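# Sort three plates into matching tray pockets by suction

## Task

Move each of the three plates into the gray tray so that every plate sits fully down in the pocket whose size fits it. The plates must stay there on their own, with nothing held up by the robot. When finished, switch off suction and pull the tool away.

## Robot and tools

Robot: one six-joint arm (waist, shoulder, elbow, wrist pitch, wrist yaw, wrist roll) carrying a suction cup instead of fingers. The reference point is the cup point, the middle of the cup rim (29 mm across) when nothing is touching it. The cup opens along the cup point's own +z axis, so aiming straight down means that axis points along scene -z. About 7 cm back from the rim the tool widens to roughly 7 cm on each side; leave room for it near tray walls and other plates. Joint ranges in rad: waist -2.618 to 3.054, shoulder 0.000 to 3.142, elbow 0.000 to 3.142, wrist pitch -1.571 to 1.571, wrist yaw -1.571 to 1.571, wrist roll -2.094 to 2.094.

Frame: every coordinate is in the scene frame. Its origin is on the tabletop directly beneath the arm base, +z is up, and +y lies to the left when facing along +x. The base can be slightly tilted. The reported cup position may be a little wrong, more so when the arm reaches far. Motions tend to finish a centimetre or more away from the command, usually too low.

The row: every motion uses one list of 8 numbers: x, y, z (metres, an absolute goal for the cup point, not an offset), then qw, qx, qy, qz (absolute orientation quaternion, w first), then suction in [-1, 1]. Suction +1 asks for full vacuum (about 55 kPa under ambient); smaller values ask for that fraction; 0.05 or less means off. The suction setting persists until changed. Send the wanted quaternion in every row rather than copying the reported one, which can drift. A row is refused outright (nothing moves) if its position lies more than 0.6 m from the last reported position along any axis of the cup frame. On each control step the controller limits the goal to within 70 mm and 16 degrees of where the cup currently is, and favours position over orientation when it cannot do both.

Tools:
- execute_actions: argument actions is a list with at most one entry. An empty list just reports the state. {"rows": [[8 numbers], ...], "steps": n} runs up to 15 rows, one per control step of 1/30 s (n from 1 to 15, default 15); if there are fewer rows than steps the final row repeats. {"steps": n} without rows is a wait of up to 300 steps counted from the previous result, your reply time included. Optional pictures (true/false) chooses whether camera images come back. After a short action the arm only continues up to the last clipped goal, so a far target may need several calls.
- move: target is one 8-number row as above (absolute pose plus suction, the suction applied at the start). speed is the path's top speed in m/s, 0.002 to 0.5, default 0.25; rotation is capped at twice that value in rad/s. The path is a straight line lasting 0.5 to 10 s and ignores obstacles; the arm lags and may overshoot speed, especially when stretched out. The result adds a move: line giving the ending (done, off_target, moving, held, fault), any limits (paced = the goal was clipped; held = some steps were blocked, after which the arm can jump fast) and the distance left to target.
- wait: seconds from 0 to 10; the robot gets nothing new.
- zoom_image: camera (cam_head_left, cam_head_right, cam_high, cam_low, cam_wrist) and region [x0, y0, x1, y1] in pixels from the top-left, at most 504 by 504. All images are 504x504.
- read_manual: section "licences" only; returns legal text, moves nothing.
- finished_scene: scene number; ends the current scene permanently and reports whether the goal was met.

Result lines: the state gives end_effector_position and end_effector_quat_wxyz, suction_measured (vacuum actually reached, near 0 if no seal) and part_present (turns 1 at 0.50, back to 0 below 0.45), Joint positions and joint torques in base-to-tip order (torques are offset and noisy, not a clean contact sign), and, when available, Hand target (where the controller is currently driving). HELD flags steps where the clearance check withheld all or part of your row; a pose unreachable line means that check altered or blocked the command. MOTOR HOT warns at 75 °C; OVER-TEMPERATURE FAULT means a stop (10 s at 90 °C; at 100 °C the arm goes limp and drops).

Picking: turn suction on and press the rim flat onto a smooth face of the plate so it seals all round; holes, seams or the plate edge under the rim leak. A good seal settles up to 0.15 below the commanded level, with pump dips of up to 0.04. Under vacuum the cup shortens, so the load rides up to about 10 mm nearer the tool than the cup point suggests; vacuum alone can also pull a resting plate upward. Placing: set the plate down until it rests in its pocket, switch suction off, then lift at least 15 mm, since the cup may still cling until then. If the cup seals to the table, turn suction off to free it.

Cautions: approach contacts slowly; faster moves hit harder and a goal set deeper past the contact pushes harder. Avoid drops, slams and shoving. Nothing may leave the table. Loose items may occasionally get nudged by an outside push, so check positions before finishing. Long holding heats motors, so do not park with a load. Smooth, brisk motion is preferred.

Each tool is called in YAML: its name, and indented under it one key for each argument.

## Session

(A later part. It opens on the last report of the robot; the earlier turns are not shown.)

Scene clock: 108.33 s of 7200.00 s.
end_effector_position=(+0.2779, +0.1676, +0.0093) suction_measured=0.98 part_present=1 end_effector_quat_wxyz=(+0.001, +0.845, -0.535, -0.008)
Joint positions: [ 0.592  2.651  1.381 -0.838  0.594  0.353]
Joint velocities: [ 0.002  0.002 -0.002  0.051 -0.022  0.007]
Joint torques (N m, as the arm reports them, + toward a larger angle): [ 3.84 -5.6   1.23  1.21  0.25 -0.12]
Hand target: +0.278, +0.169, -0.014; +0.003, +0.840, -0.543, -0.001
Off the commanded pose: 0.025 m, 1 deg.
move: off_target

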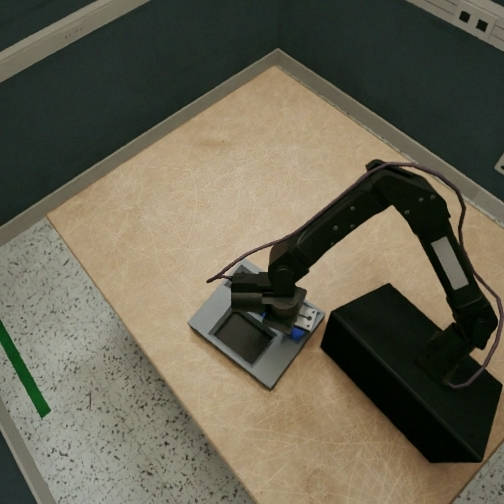

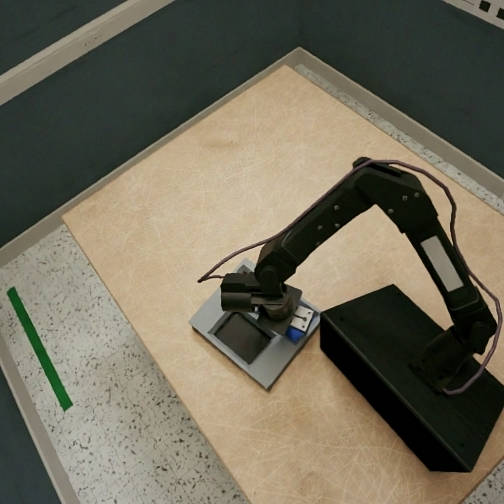

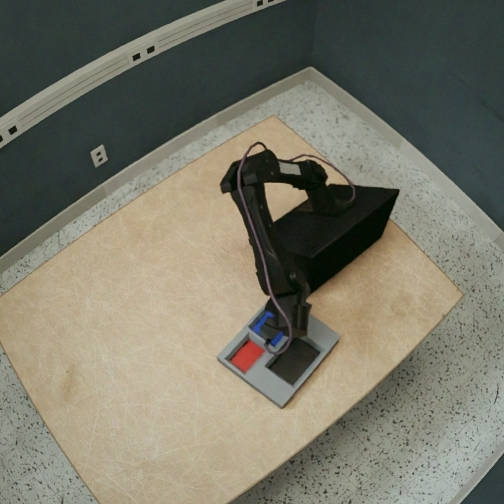

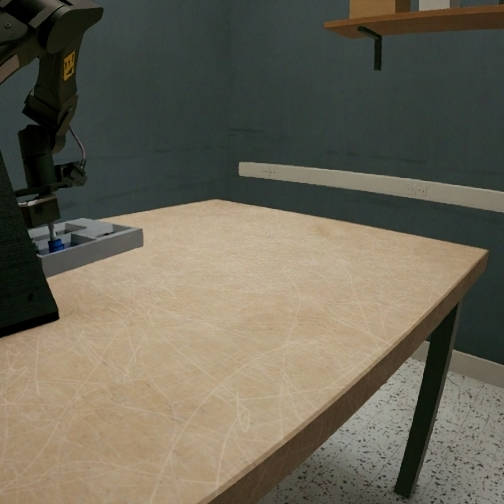

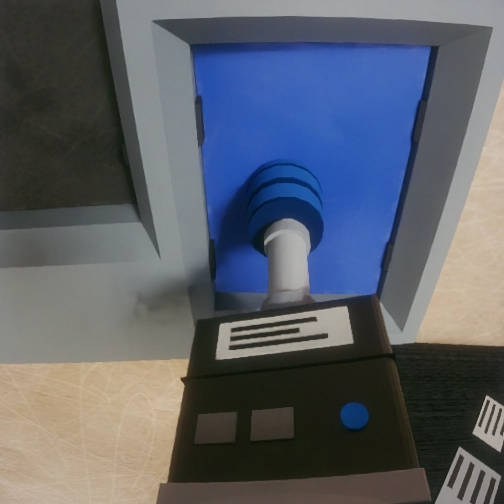

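execute_actions:
  actions:
    - {"rows":[[0.28,0.17,0.012,0,0.84,-0.543,0,0]],"steps":8}
  pictures: false

move:
  target: [0.29,0.17,0.09,0,0.84,-0.543,0,0]
  speed: 0.15

move:
  target: [0.33,-0.05,0.14,0,0.84,-0.543,0,0]

zoom_image:
  camera: "cam_high"
  region: [210,280,350,410]

zoom_image:
  camera: "cam_head_left"
  region: [185,255,330,390]

Scene clock: 111.53 s of 7200.00 s.
end_effector_position=(+0.2778, +0.1685, +0.0121) suction_measured=0.00 part_present=0 end_effector_quat_wxyz=(+0.001, +0.842, -0.539, -0.004)
Joint positions: [ 0.603  2.651  1.385 -0.846  0.596  0.372]
Joint velocities: [-0.027  0.002 -0.007 -0.007  0.022  0.022]
Joint torques (N m, as the arm reports them, + toward a larger angle): [ 6.53 -8.53  4.    0.26  0.13 -0.04]
Hand target: +0.280, +0.170, +0.012; -0.000, +0.840, -0.543, -0.000
Off the commanded pose: 0.003 m, 1 deg.
Steps of this call (steps 1 to 88: nothing new was sent; steps 89 to 96: all 8 steps of this action). Readings (end_effector_position | what the end effector reports):
89: (+0.2776, +0.1676, +0.0100) | suction_measured=0.14 part_present=0
90: (+0.2780, +0.1684, +0.0111) | suction_measured=0.00 part_present=0
92: (+0.2778, +0.1687, +0.0121) | suction_measured=0.00 part_present=0
96: the state above

Scene clock: 113.00 s of 7200.00 s.
end_effector_position=(+0.2832, +0.1644, +0.0749) suction_measured=0.00 part_present=0 end_effector_quat_wxyz=(+0.017, +0.842, -0.539, -0.005)
Joint positions: [ 0.682  2.628  1.585 -1.152  0.553  0.472]
Joint velocities: [ 0.017  0.007 -0.007 -0.022  0.007  0.007]
Joint torques (N m, as the arm reports them, + toward a larger angle): [  8.   -11.66   5.76   0.11   0.09  -0.02]
Hand target: +0.290, +0.169, +0.090; -0.001, +0.840, -0.543, -0.000
Off the commanded pose: 0.017 m, 2 deg.
move: off_target

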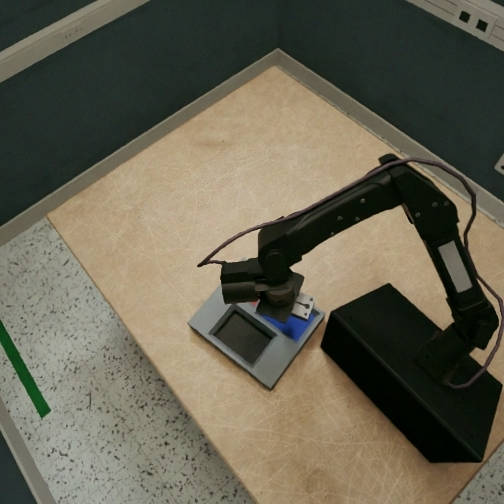

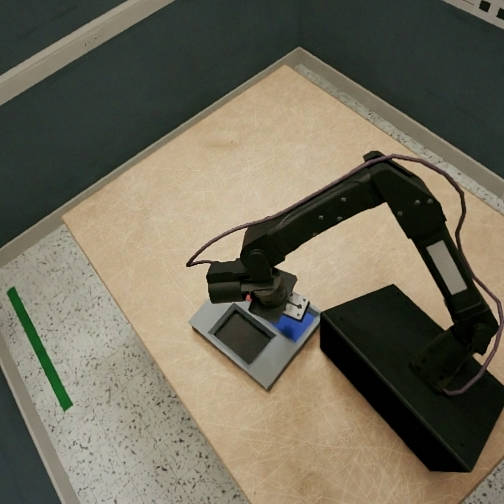

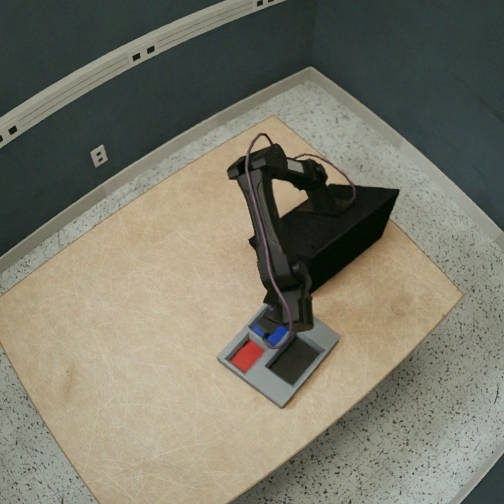

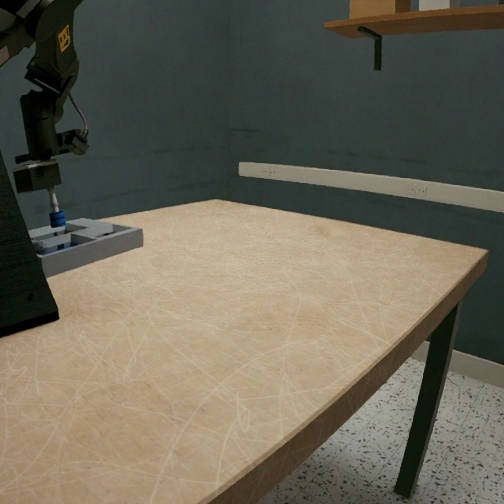

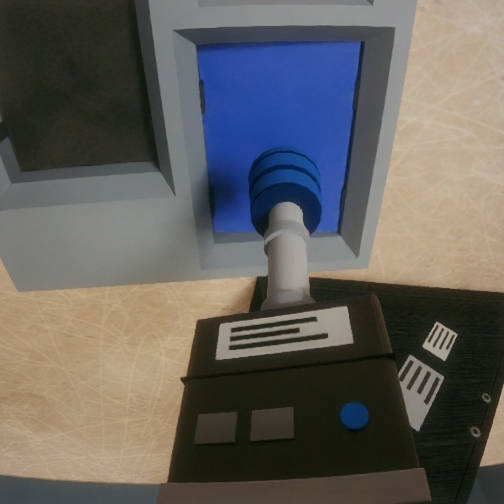

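Scene clock: 114.53 s of 7200.00 s.
end_effector_position=(+0.3196, -0.0506, +0.1269) suction_measured=0.00 part_present=0 end_effector_quat_wxyz=(+0.012, +0.839, -0.544, -0.013)
Joint positions: [ 0.352  2.068  1.485 -1.395  0.7    0.126]
Joint velocities: [ 0.017 -0.017 -0.007 -0.125 -0.022 -0.022]
Joint torques (N m, as the arm reports them, + toward a larger angle): [ 7.88 -7.43  5.03  0.05  0.12 -0.02]
Hand target: +0.326, -0.053, +0.138; +0.002, +0.840, -0.543, +0.001
Off the commanded pose: 0.017 m, 2 deg.
move: off_target

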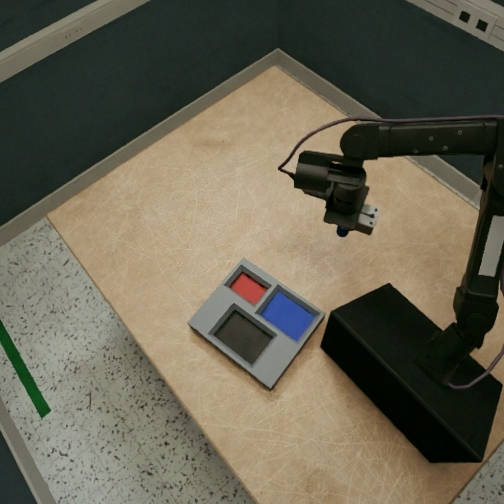

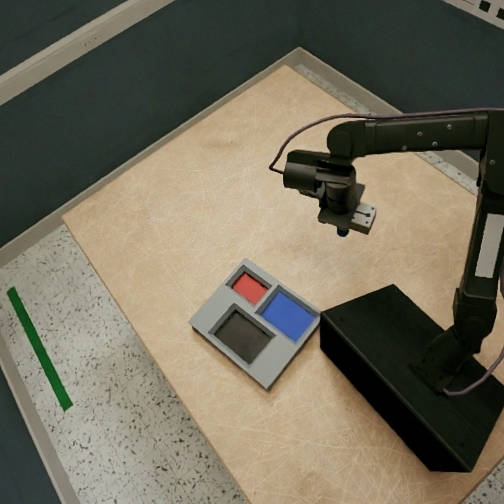

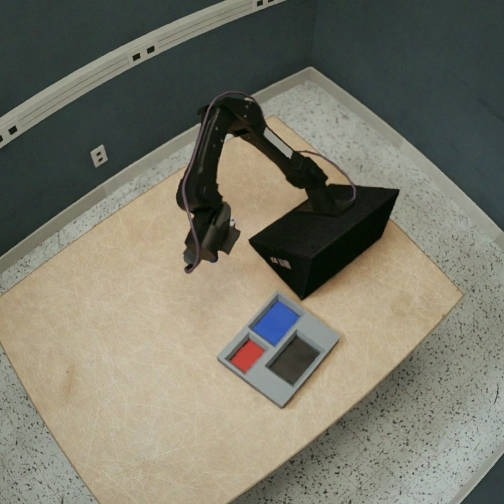

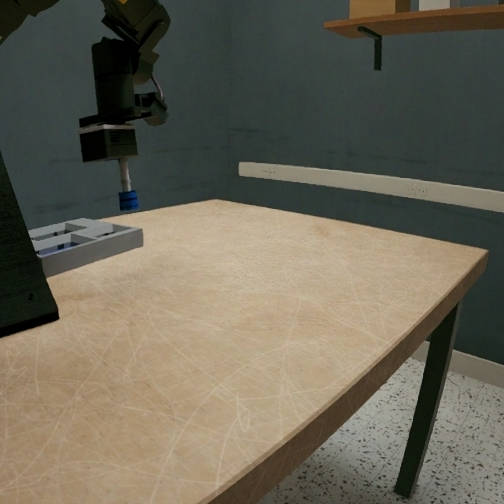

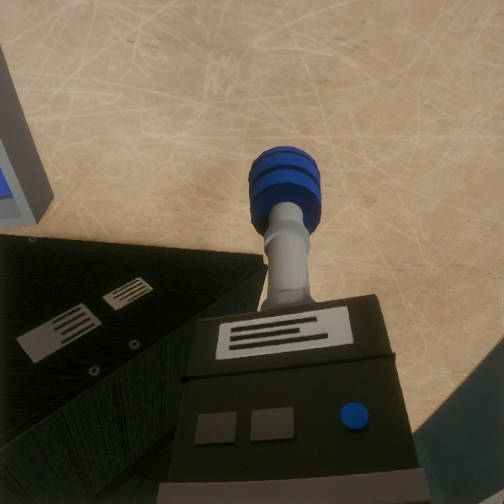

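Region (210, 280, 350, 410) of cam_high's 504x504 image, scaled by 3.600, with more detail than that image has; it fills the top 468 rows of this view, and the rest is white.

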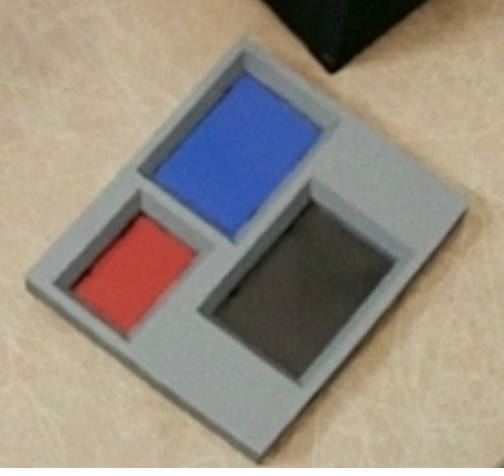

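Region (185, 255, 330, 390) of cam_head_left's 504x504 image, scaled by 3.476, with more detail than that image has; it fills the top 469 rows of this view, and the rest is white.

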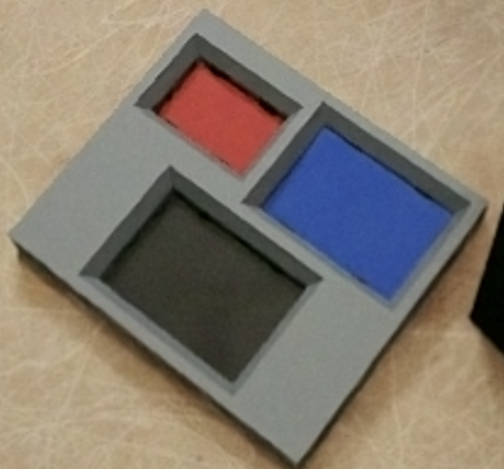

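move:
  target: [0.296,0.158,0.07,0,0.84,-0.543,0,0]

move:
  target: [0.296,0.161,-0.014,0,0.84,-0.543,0,0]
  speed: 0.05

move:
  target: [0.3,0.158,0.09,0,0.84,-0.543,0,0]

move:
  target: [0.33,-0.02,0.14,0,0.84,-0.543,0,0]

Scene clock: 119.40 s of 7200.00 s.
end_effector_position=(+0.2919, +0.1513, +0.0630) suction_measured=0.00 part_present=0 end_effector_quat_wxyz=(+0.016, +0.844, -0.536, -0.007)
Joint positions: [ 0.63   2.604  1.543 -1.105  0.581  0.415]
Joint velocities: [ 0.002 -0.002 -0.002 -0.051 -0.051  0.095]
Joint torques (N m, as the arm reports them, + toward a larger angle): [ 7.87 -9.34  5.7   0.31  0.04  0.06]
Hand target: +0.300, +0.160, +0.071; -0.001, +0.840, -0.542, -0.000
Off the commanded pose: 0.011 m, 2 deg.
After step 90, 0.40 s passed at rest.
move: off_target

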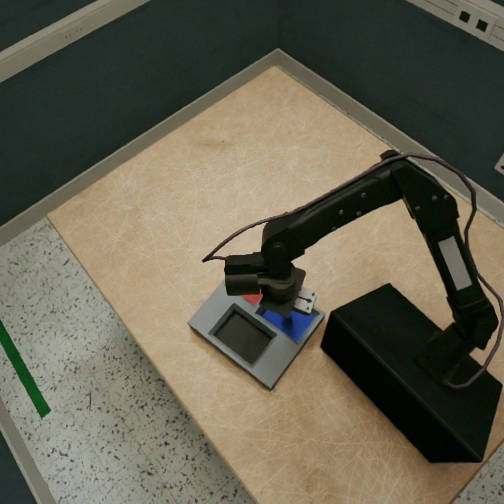

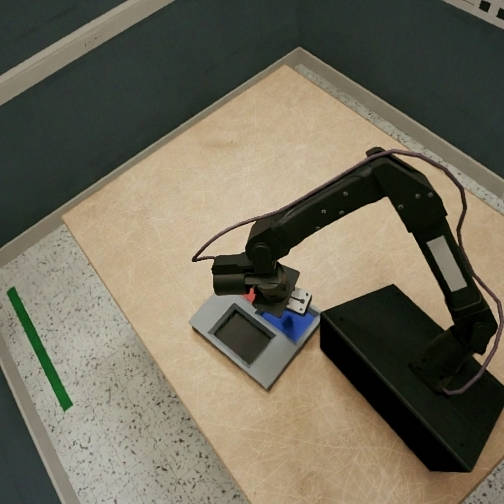

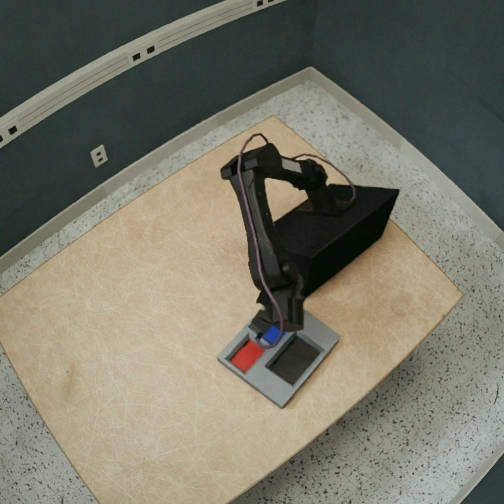

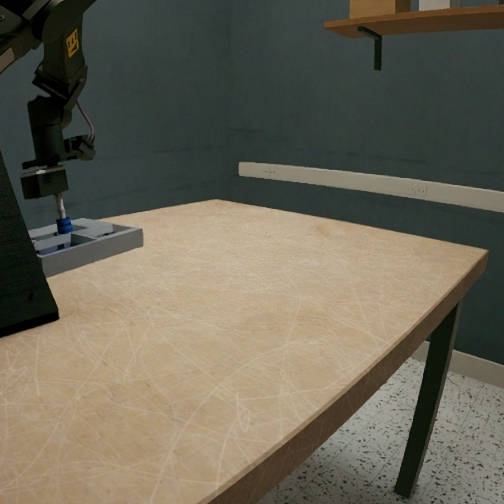

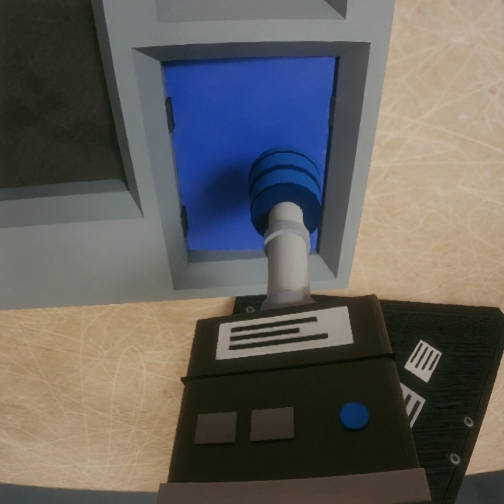

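Scene clock: 121.23 s of 7200.00 s.
end_effector_position=(+0.2951, +0.1520, +0.0076) suction_measured=0.00 part_present=0 end_effector_quat_wxyz=(+0.005, +0.844, -0.536, -0.005)
Joint positions: [ 0.539  2.637  1.408 -0.856  0.627  0.306]
Joint velocities: [-0.007  0.007  0.002 -0.066  0.007  0.022]
Joint torques (N m, as the arm reports them, + toward a larger angle): [ 5.32 -5.    2.07  1.07  0.21 -0.11]
Hand target: +0.295, +0.160, -0.013; +0.002, +0.840, -0.543, -0.000
Off the commanded pose: 0.023 m, 1 deg.
move: off_target

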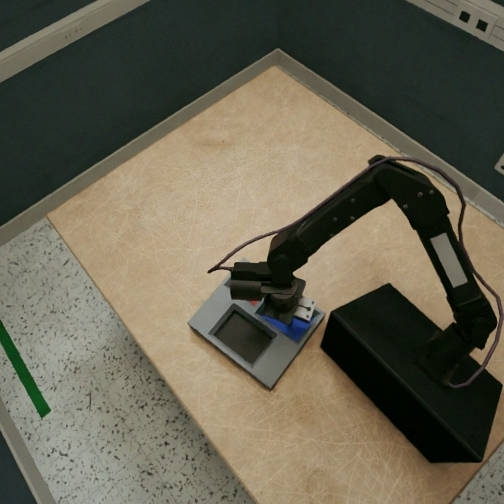

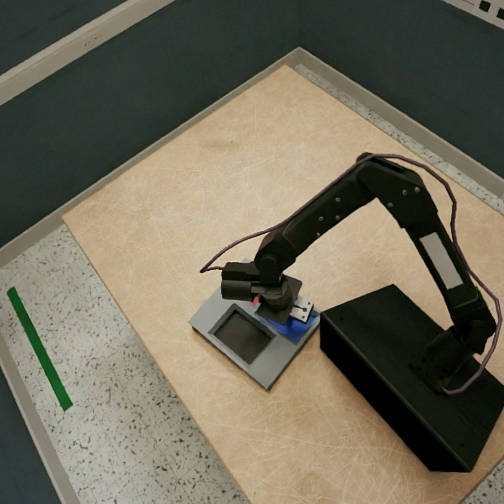

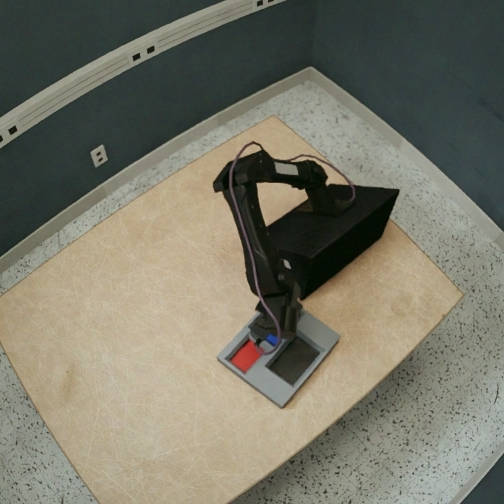

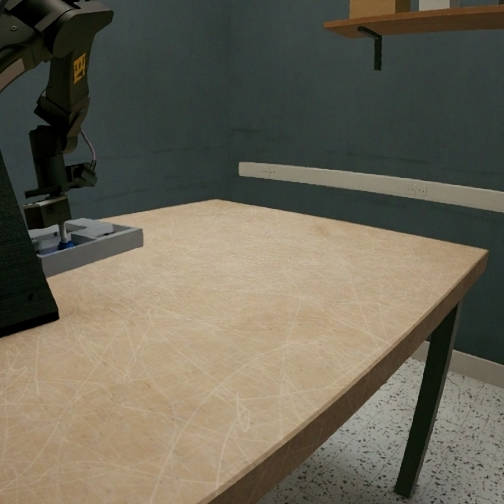

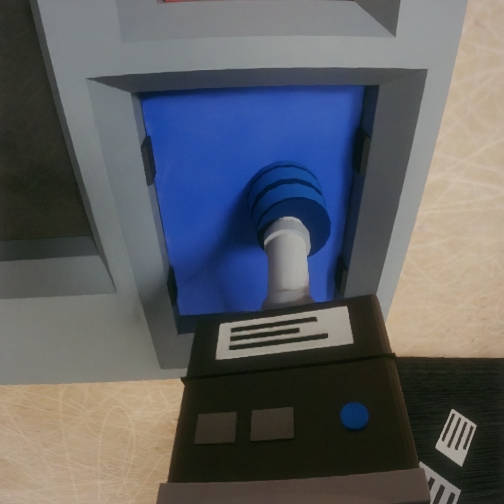

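Scene clock: 122.37 s of 7200.00 s.
end_effector_position=(+0.2932, +0.1534, +0.0768) suction_measured=0.00 part_present=0 end_effector_quat_wxyz=(+0.015, +0.843, -0.538, -0.005)
Joint positions: [ 0.653  2.603  1.587 -1.158  0.571  0.439]
Joint velocities: [-0.002  0.012 -0.002 -0.007 -0.051 -0.022]
Joint torques (N m, as the arm reports them, + toward a larger angle): [  8.1  -10.95   6.06   0.1   -0.03   0.  ]
Hand target: +0.300, +0.157, +0.090; -0.001, +0.840, -0.543, -0.001
Off the commanded pose: 0.016 m, 2 deg.
move: off_target

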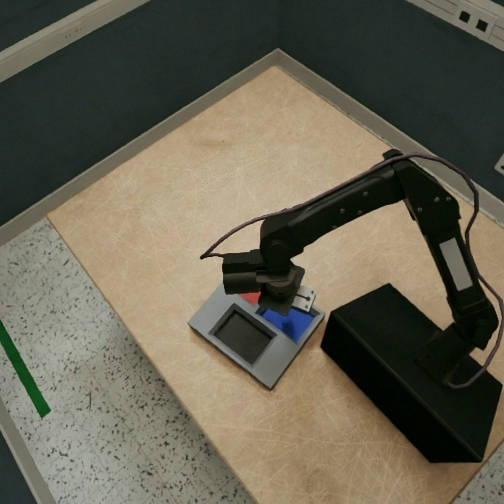

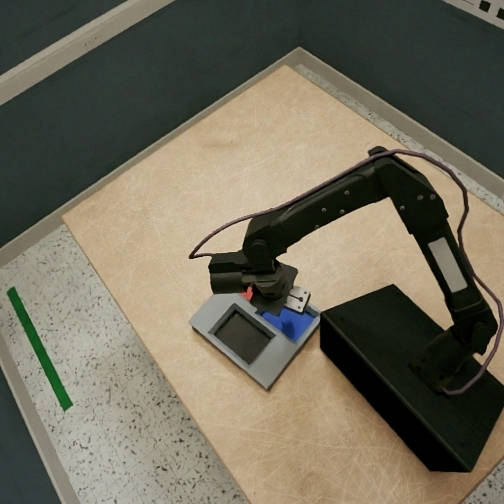

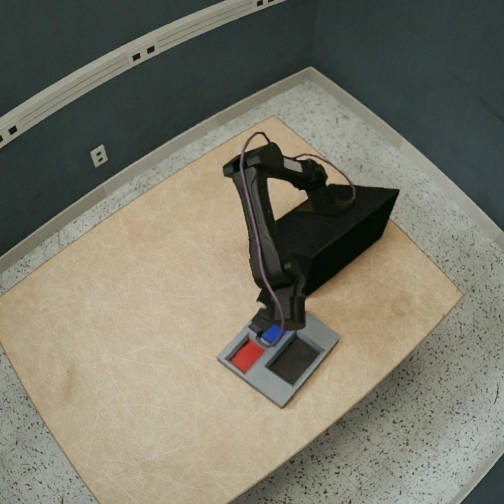

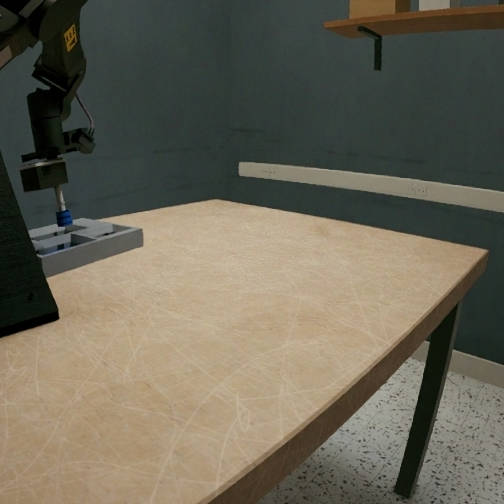

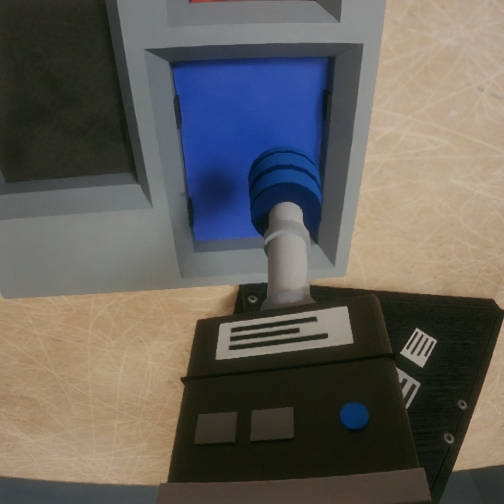

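Scene clock: 123.73 s of 7200.00 s.
end_effector_position=(+0.3199, -0.0202, +0.1264) suction_measured=0.00 part_present=0 end_effector_quat_wxyz=(+0.013, +0.839, -0.544, -0.014)
Joint positions: [ 0.406  2.142  1.503 -1.381  0.677  0.189]
Joint velocities: [-0.022 -0.007 -0.022 -0.051 -0.095 -0.051]
Joint torques (N m, as the arm reports them, + toward a larger angle): [ 8.47 -7.89  5.16  0.01  0.09 -0.11]
Hand target: +0.327, -0.022, +0.139; +0.001, +0.840, -0.543, +0.001
Off the commanded pose: 0.017 m, 2 deg.
move: off_target

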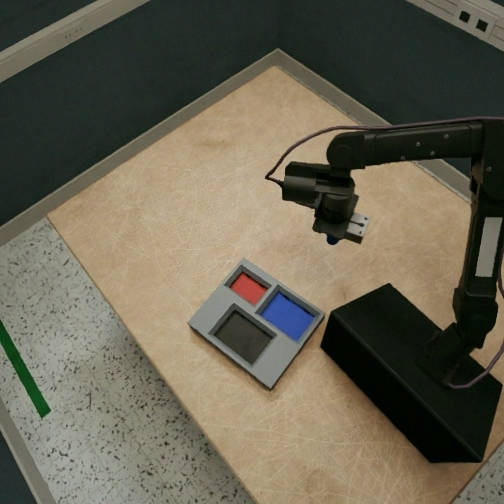

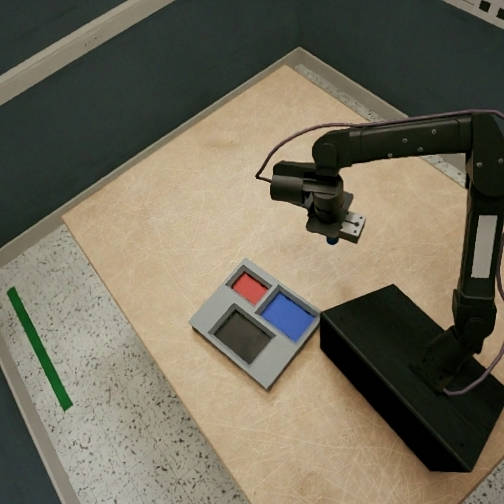

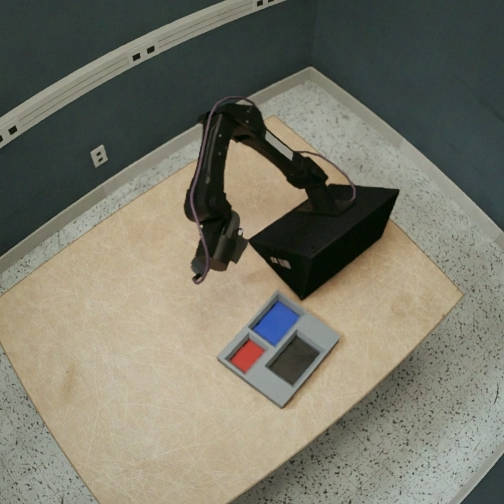

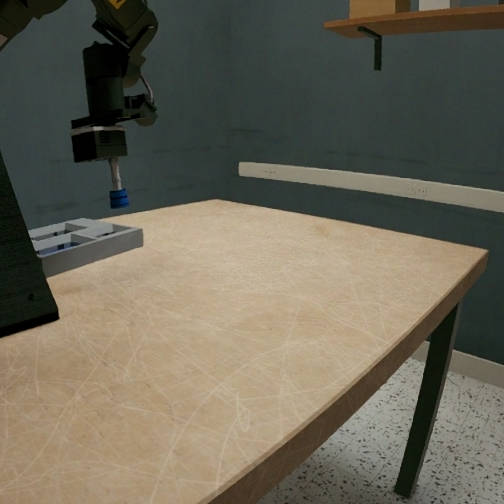

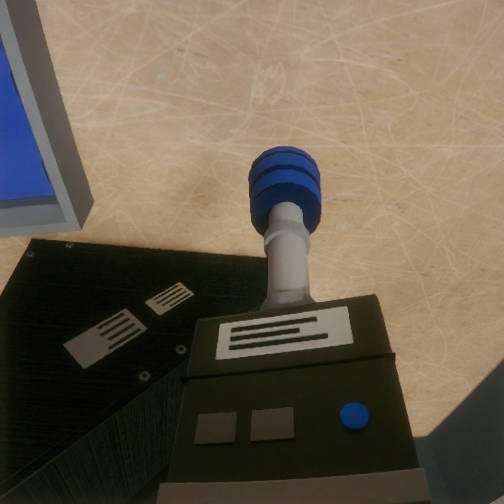

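move:
  target: [0.32,0.262,0.075,0,0.84,-0.543,0,0]

move:
  target: [0.32,0.266,-0.014,0,0.84,-0.543,0,0]
  speed: 0.05

move:
  target: [0.325,0.26,0.09,0,0.84,-0.543,0,0]

move:
  target: [0.36,0,0.14,0,0.84,-0.543,0,0]

Scene clock: 128.50 s of 7200.00 s.
end_effector_position=(+0.3221, +0.2586, +0.0674) suction_measured=0.00 part_present=0 end_effector_quat_wxyz=(+0.007, +0.840, -0.542, -0.004)
Joint positions: [ 0.729  3.062  2.221 -1.355  0.526  0.512]
Joint velocities: [-0.012 -0.002 -0.002 -0.051 -0.007 -0.022]
Joint torques (N m, as the arm reports them, + toward a larger angle): [  8.38 -12.82   6.17   0.12   0.03   0.03]
Hand target: +0.324, +0.264, +0.077; -0.002, +0.840, -0.542, -0.001
Off the commanded pose: 0.009 m, 1 deg.
move: done

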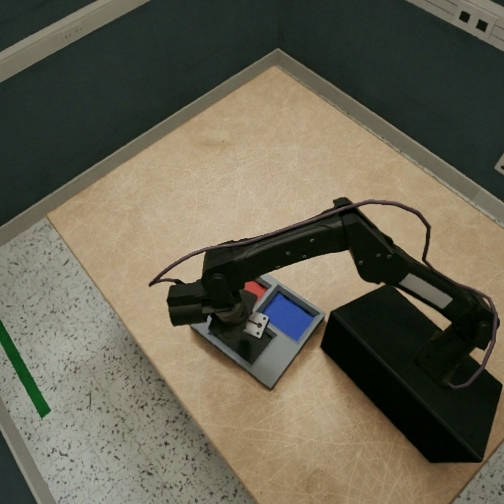

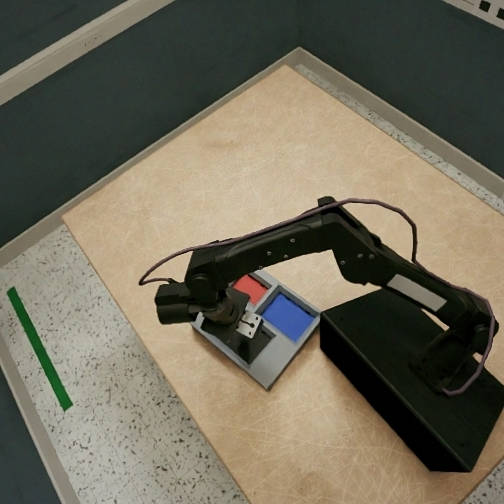

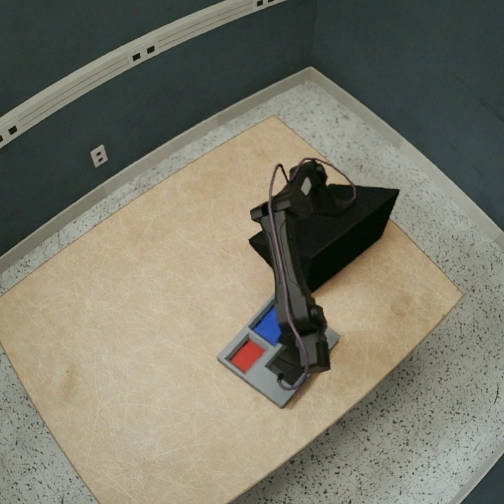

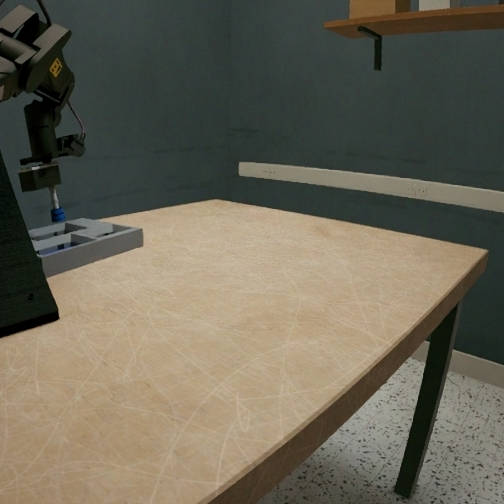

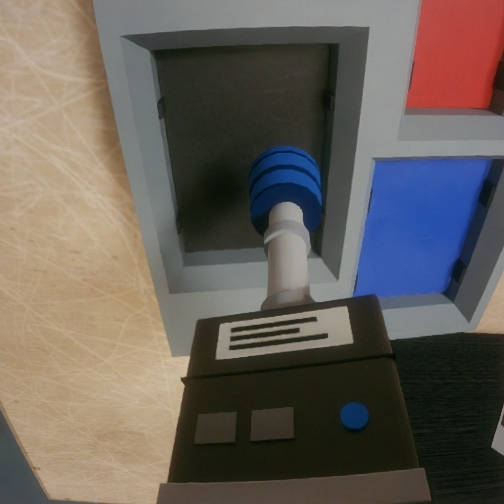

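Scene clock: 130.37 s of 7200.00 s.
end_effector_position=(+0.3227, +0.2580, +0.0068) suction_measured=0.00 part_present=0 end_effector_quat_wxyz=(+0.007, +0.844, -0.537, +0.004)
Joint positions: [ 0.662  3.074  2.032 -1.115  0.582  0.434]
Joint velocities: [ 0.017  0.007  0.042 -0.022  0.037 -0.081]
Joint torques (N m, as the arm reports them, + toward a larger angle): [ 5.78 -9.8   1.69  0.98  0.04 -0.07]
Hand target: +0.320, +0.266, -0.013; +0.002, +0.840, -0.543, +0.000
Off the commanded pose: 0.023 m, 1 deg.
move: off_target

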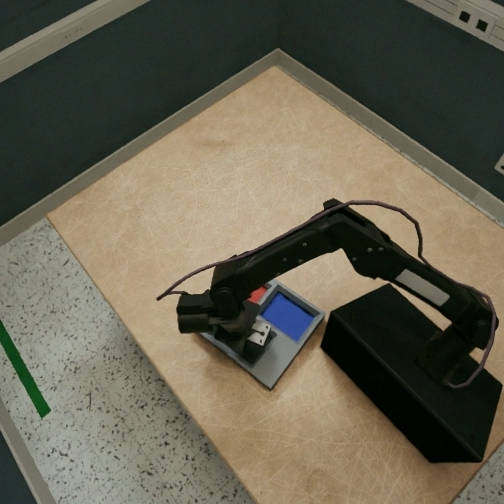

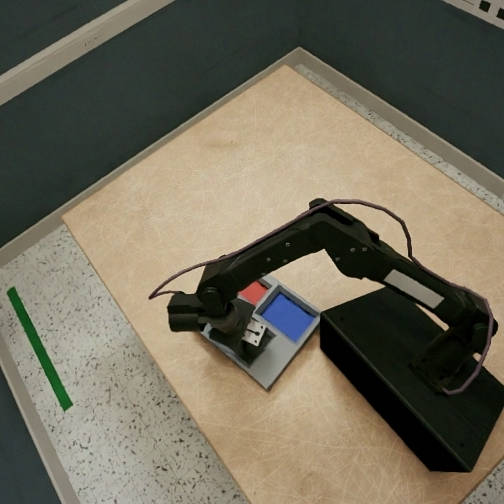

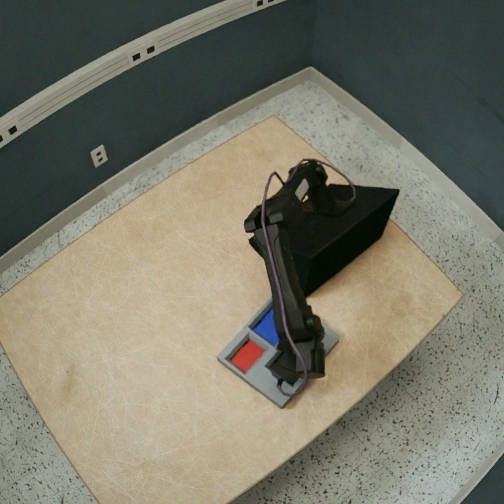

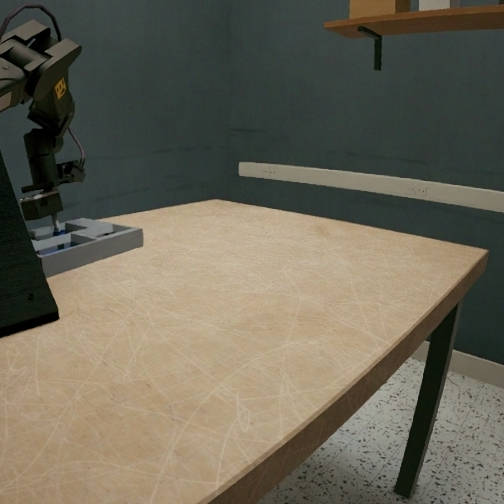

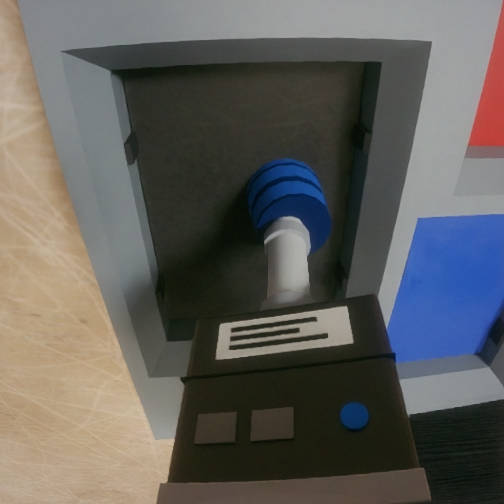

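Scene clock: 131.53 s of 7200.00 s.
end_effector_position=(+0.3202, +0.2546, +0.0747) suction_measured=0.00 part_present=0 end_effector_quat_wxyz=(+0.015, +0.842, -0.540, -0.004)
Joint positions: [ 0.736  3.066  2.254 -1.404  0.524  0.522]
Joint velocities: [-0.012 -0.002  0.002 -0.022 -0.051 -0.007]
Joint torques (N m, as the arm reports them, + toward a larger angle): [  8.8  -14.25   6.26   0.16  -0.05   0.08]
Hand target: +0.325, +0.259, +0.090; -0.001, +0.840, -0.543, -0.000
Off the commanded pose: 0.017 m, 2 deg.
move: off_target

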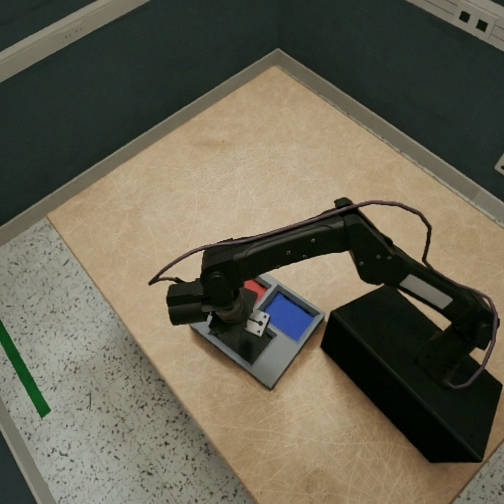

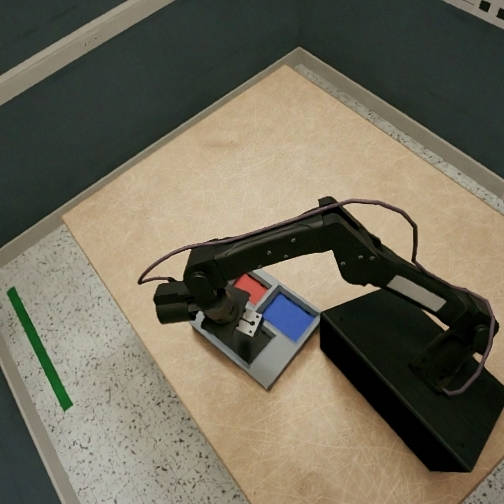

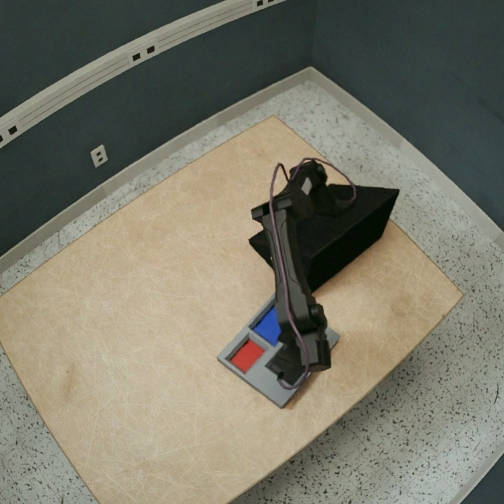

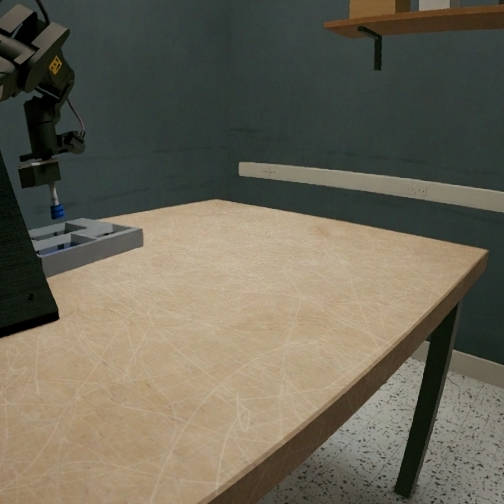

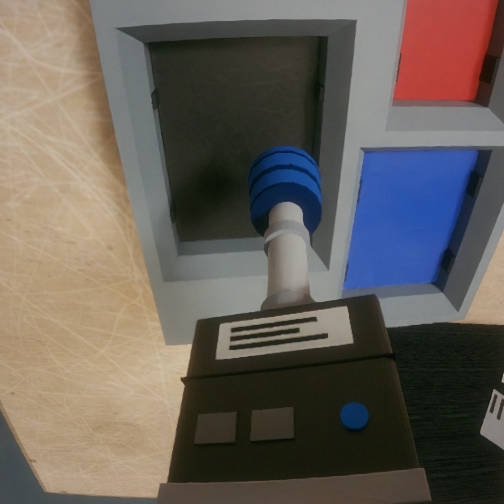

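Scene clock: 133.13 s of 7200.00 s.
end_effector_position=(+0.3568, -0.0020, +0.1292) suction_measured=0.00 part_present=0 end_effector_quat_wxyz=(+0.005, +0.833, -0.552, -0.011)
Joint positions: [ 0.4    2.28   1.696 -1.411  0.679  0.19 ]
Joint velocities: [ 0.007  0.002 -0.022  0.037  0.007 -0.007]
Joint torques (N m, as the arm reports them, + toward a larger angle): [ 9.34 -8.84  2.94  0.09  0.17 -0.02]
Hand target: +0.356, -0.003, +0.138; +0.002, +0.839, -0.543, +0.001
Off the commanded pose: 0.011 m, 2 deg.
move: off_target

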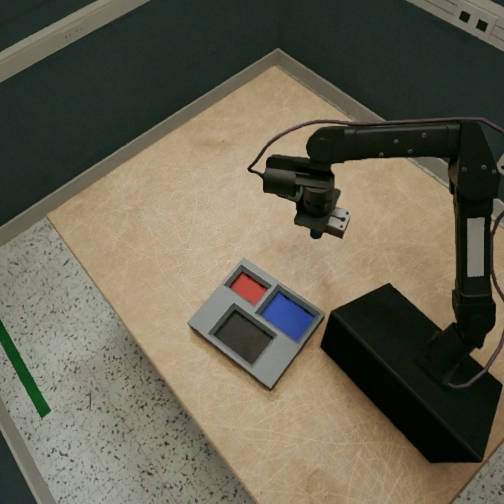

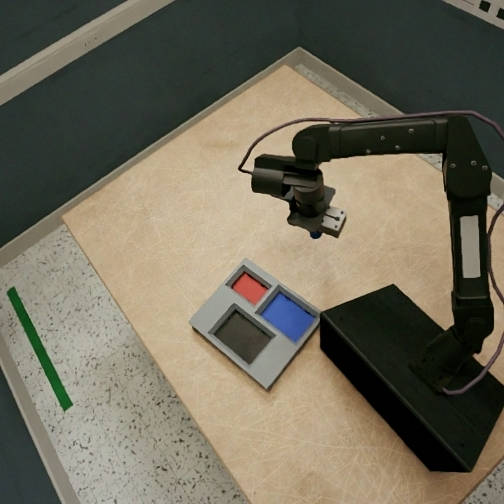

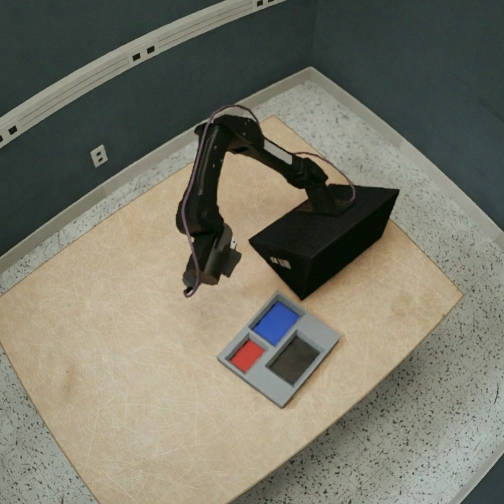

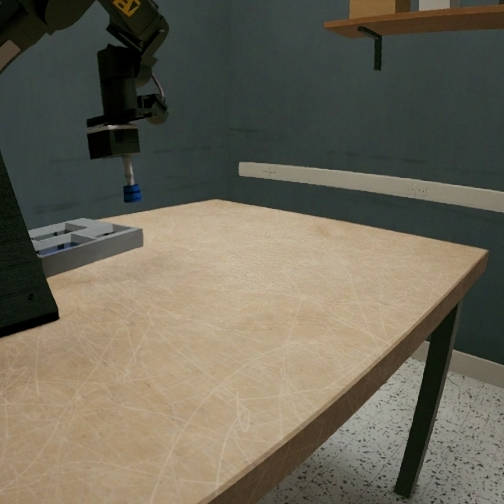

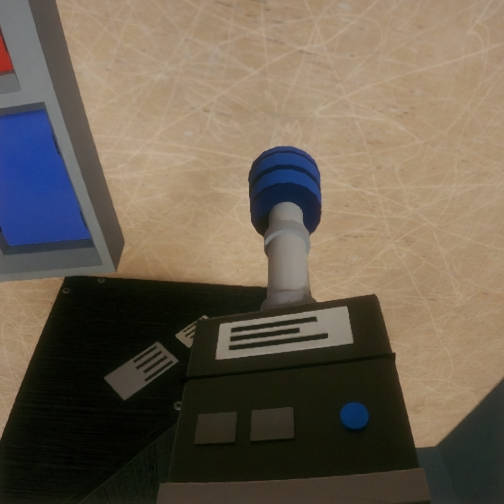

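finished_scene:
  scene: 1

The scene is finished: the task was done.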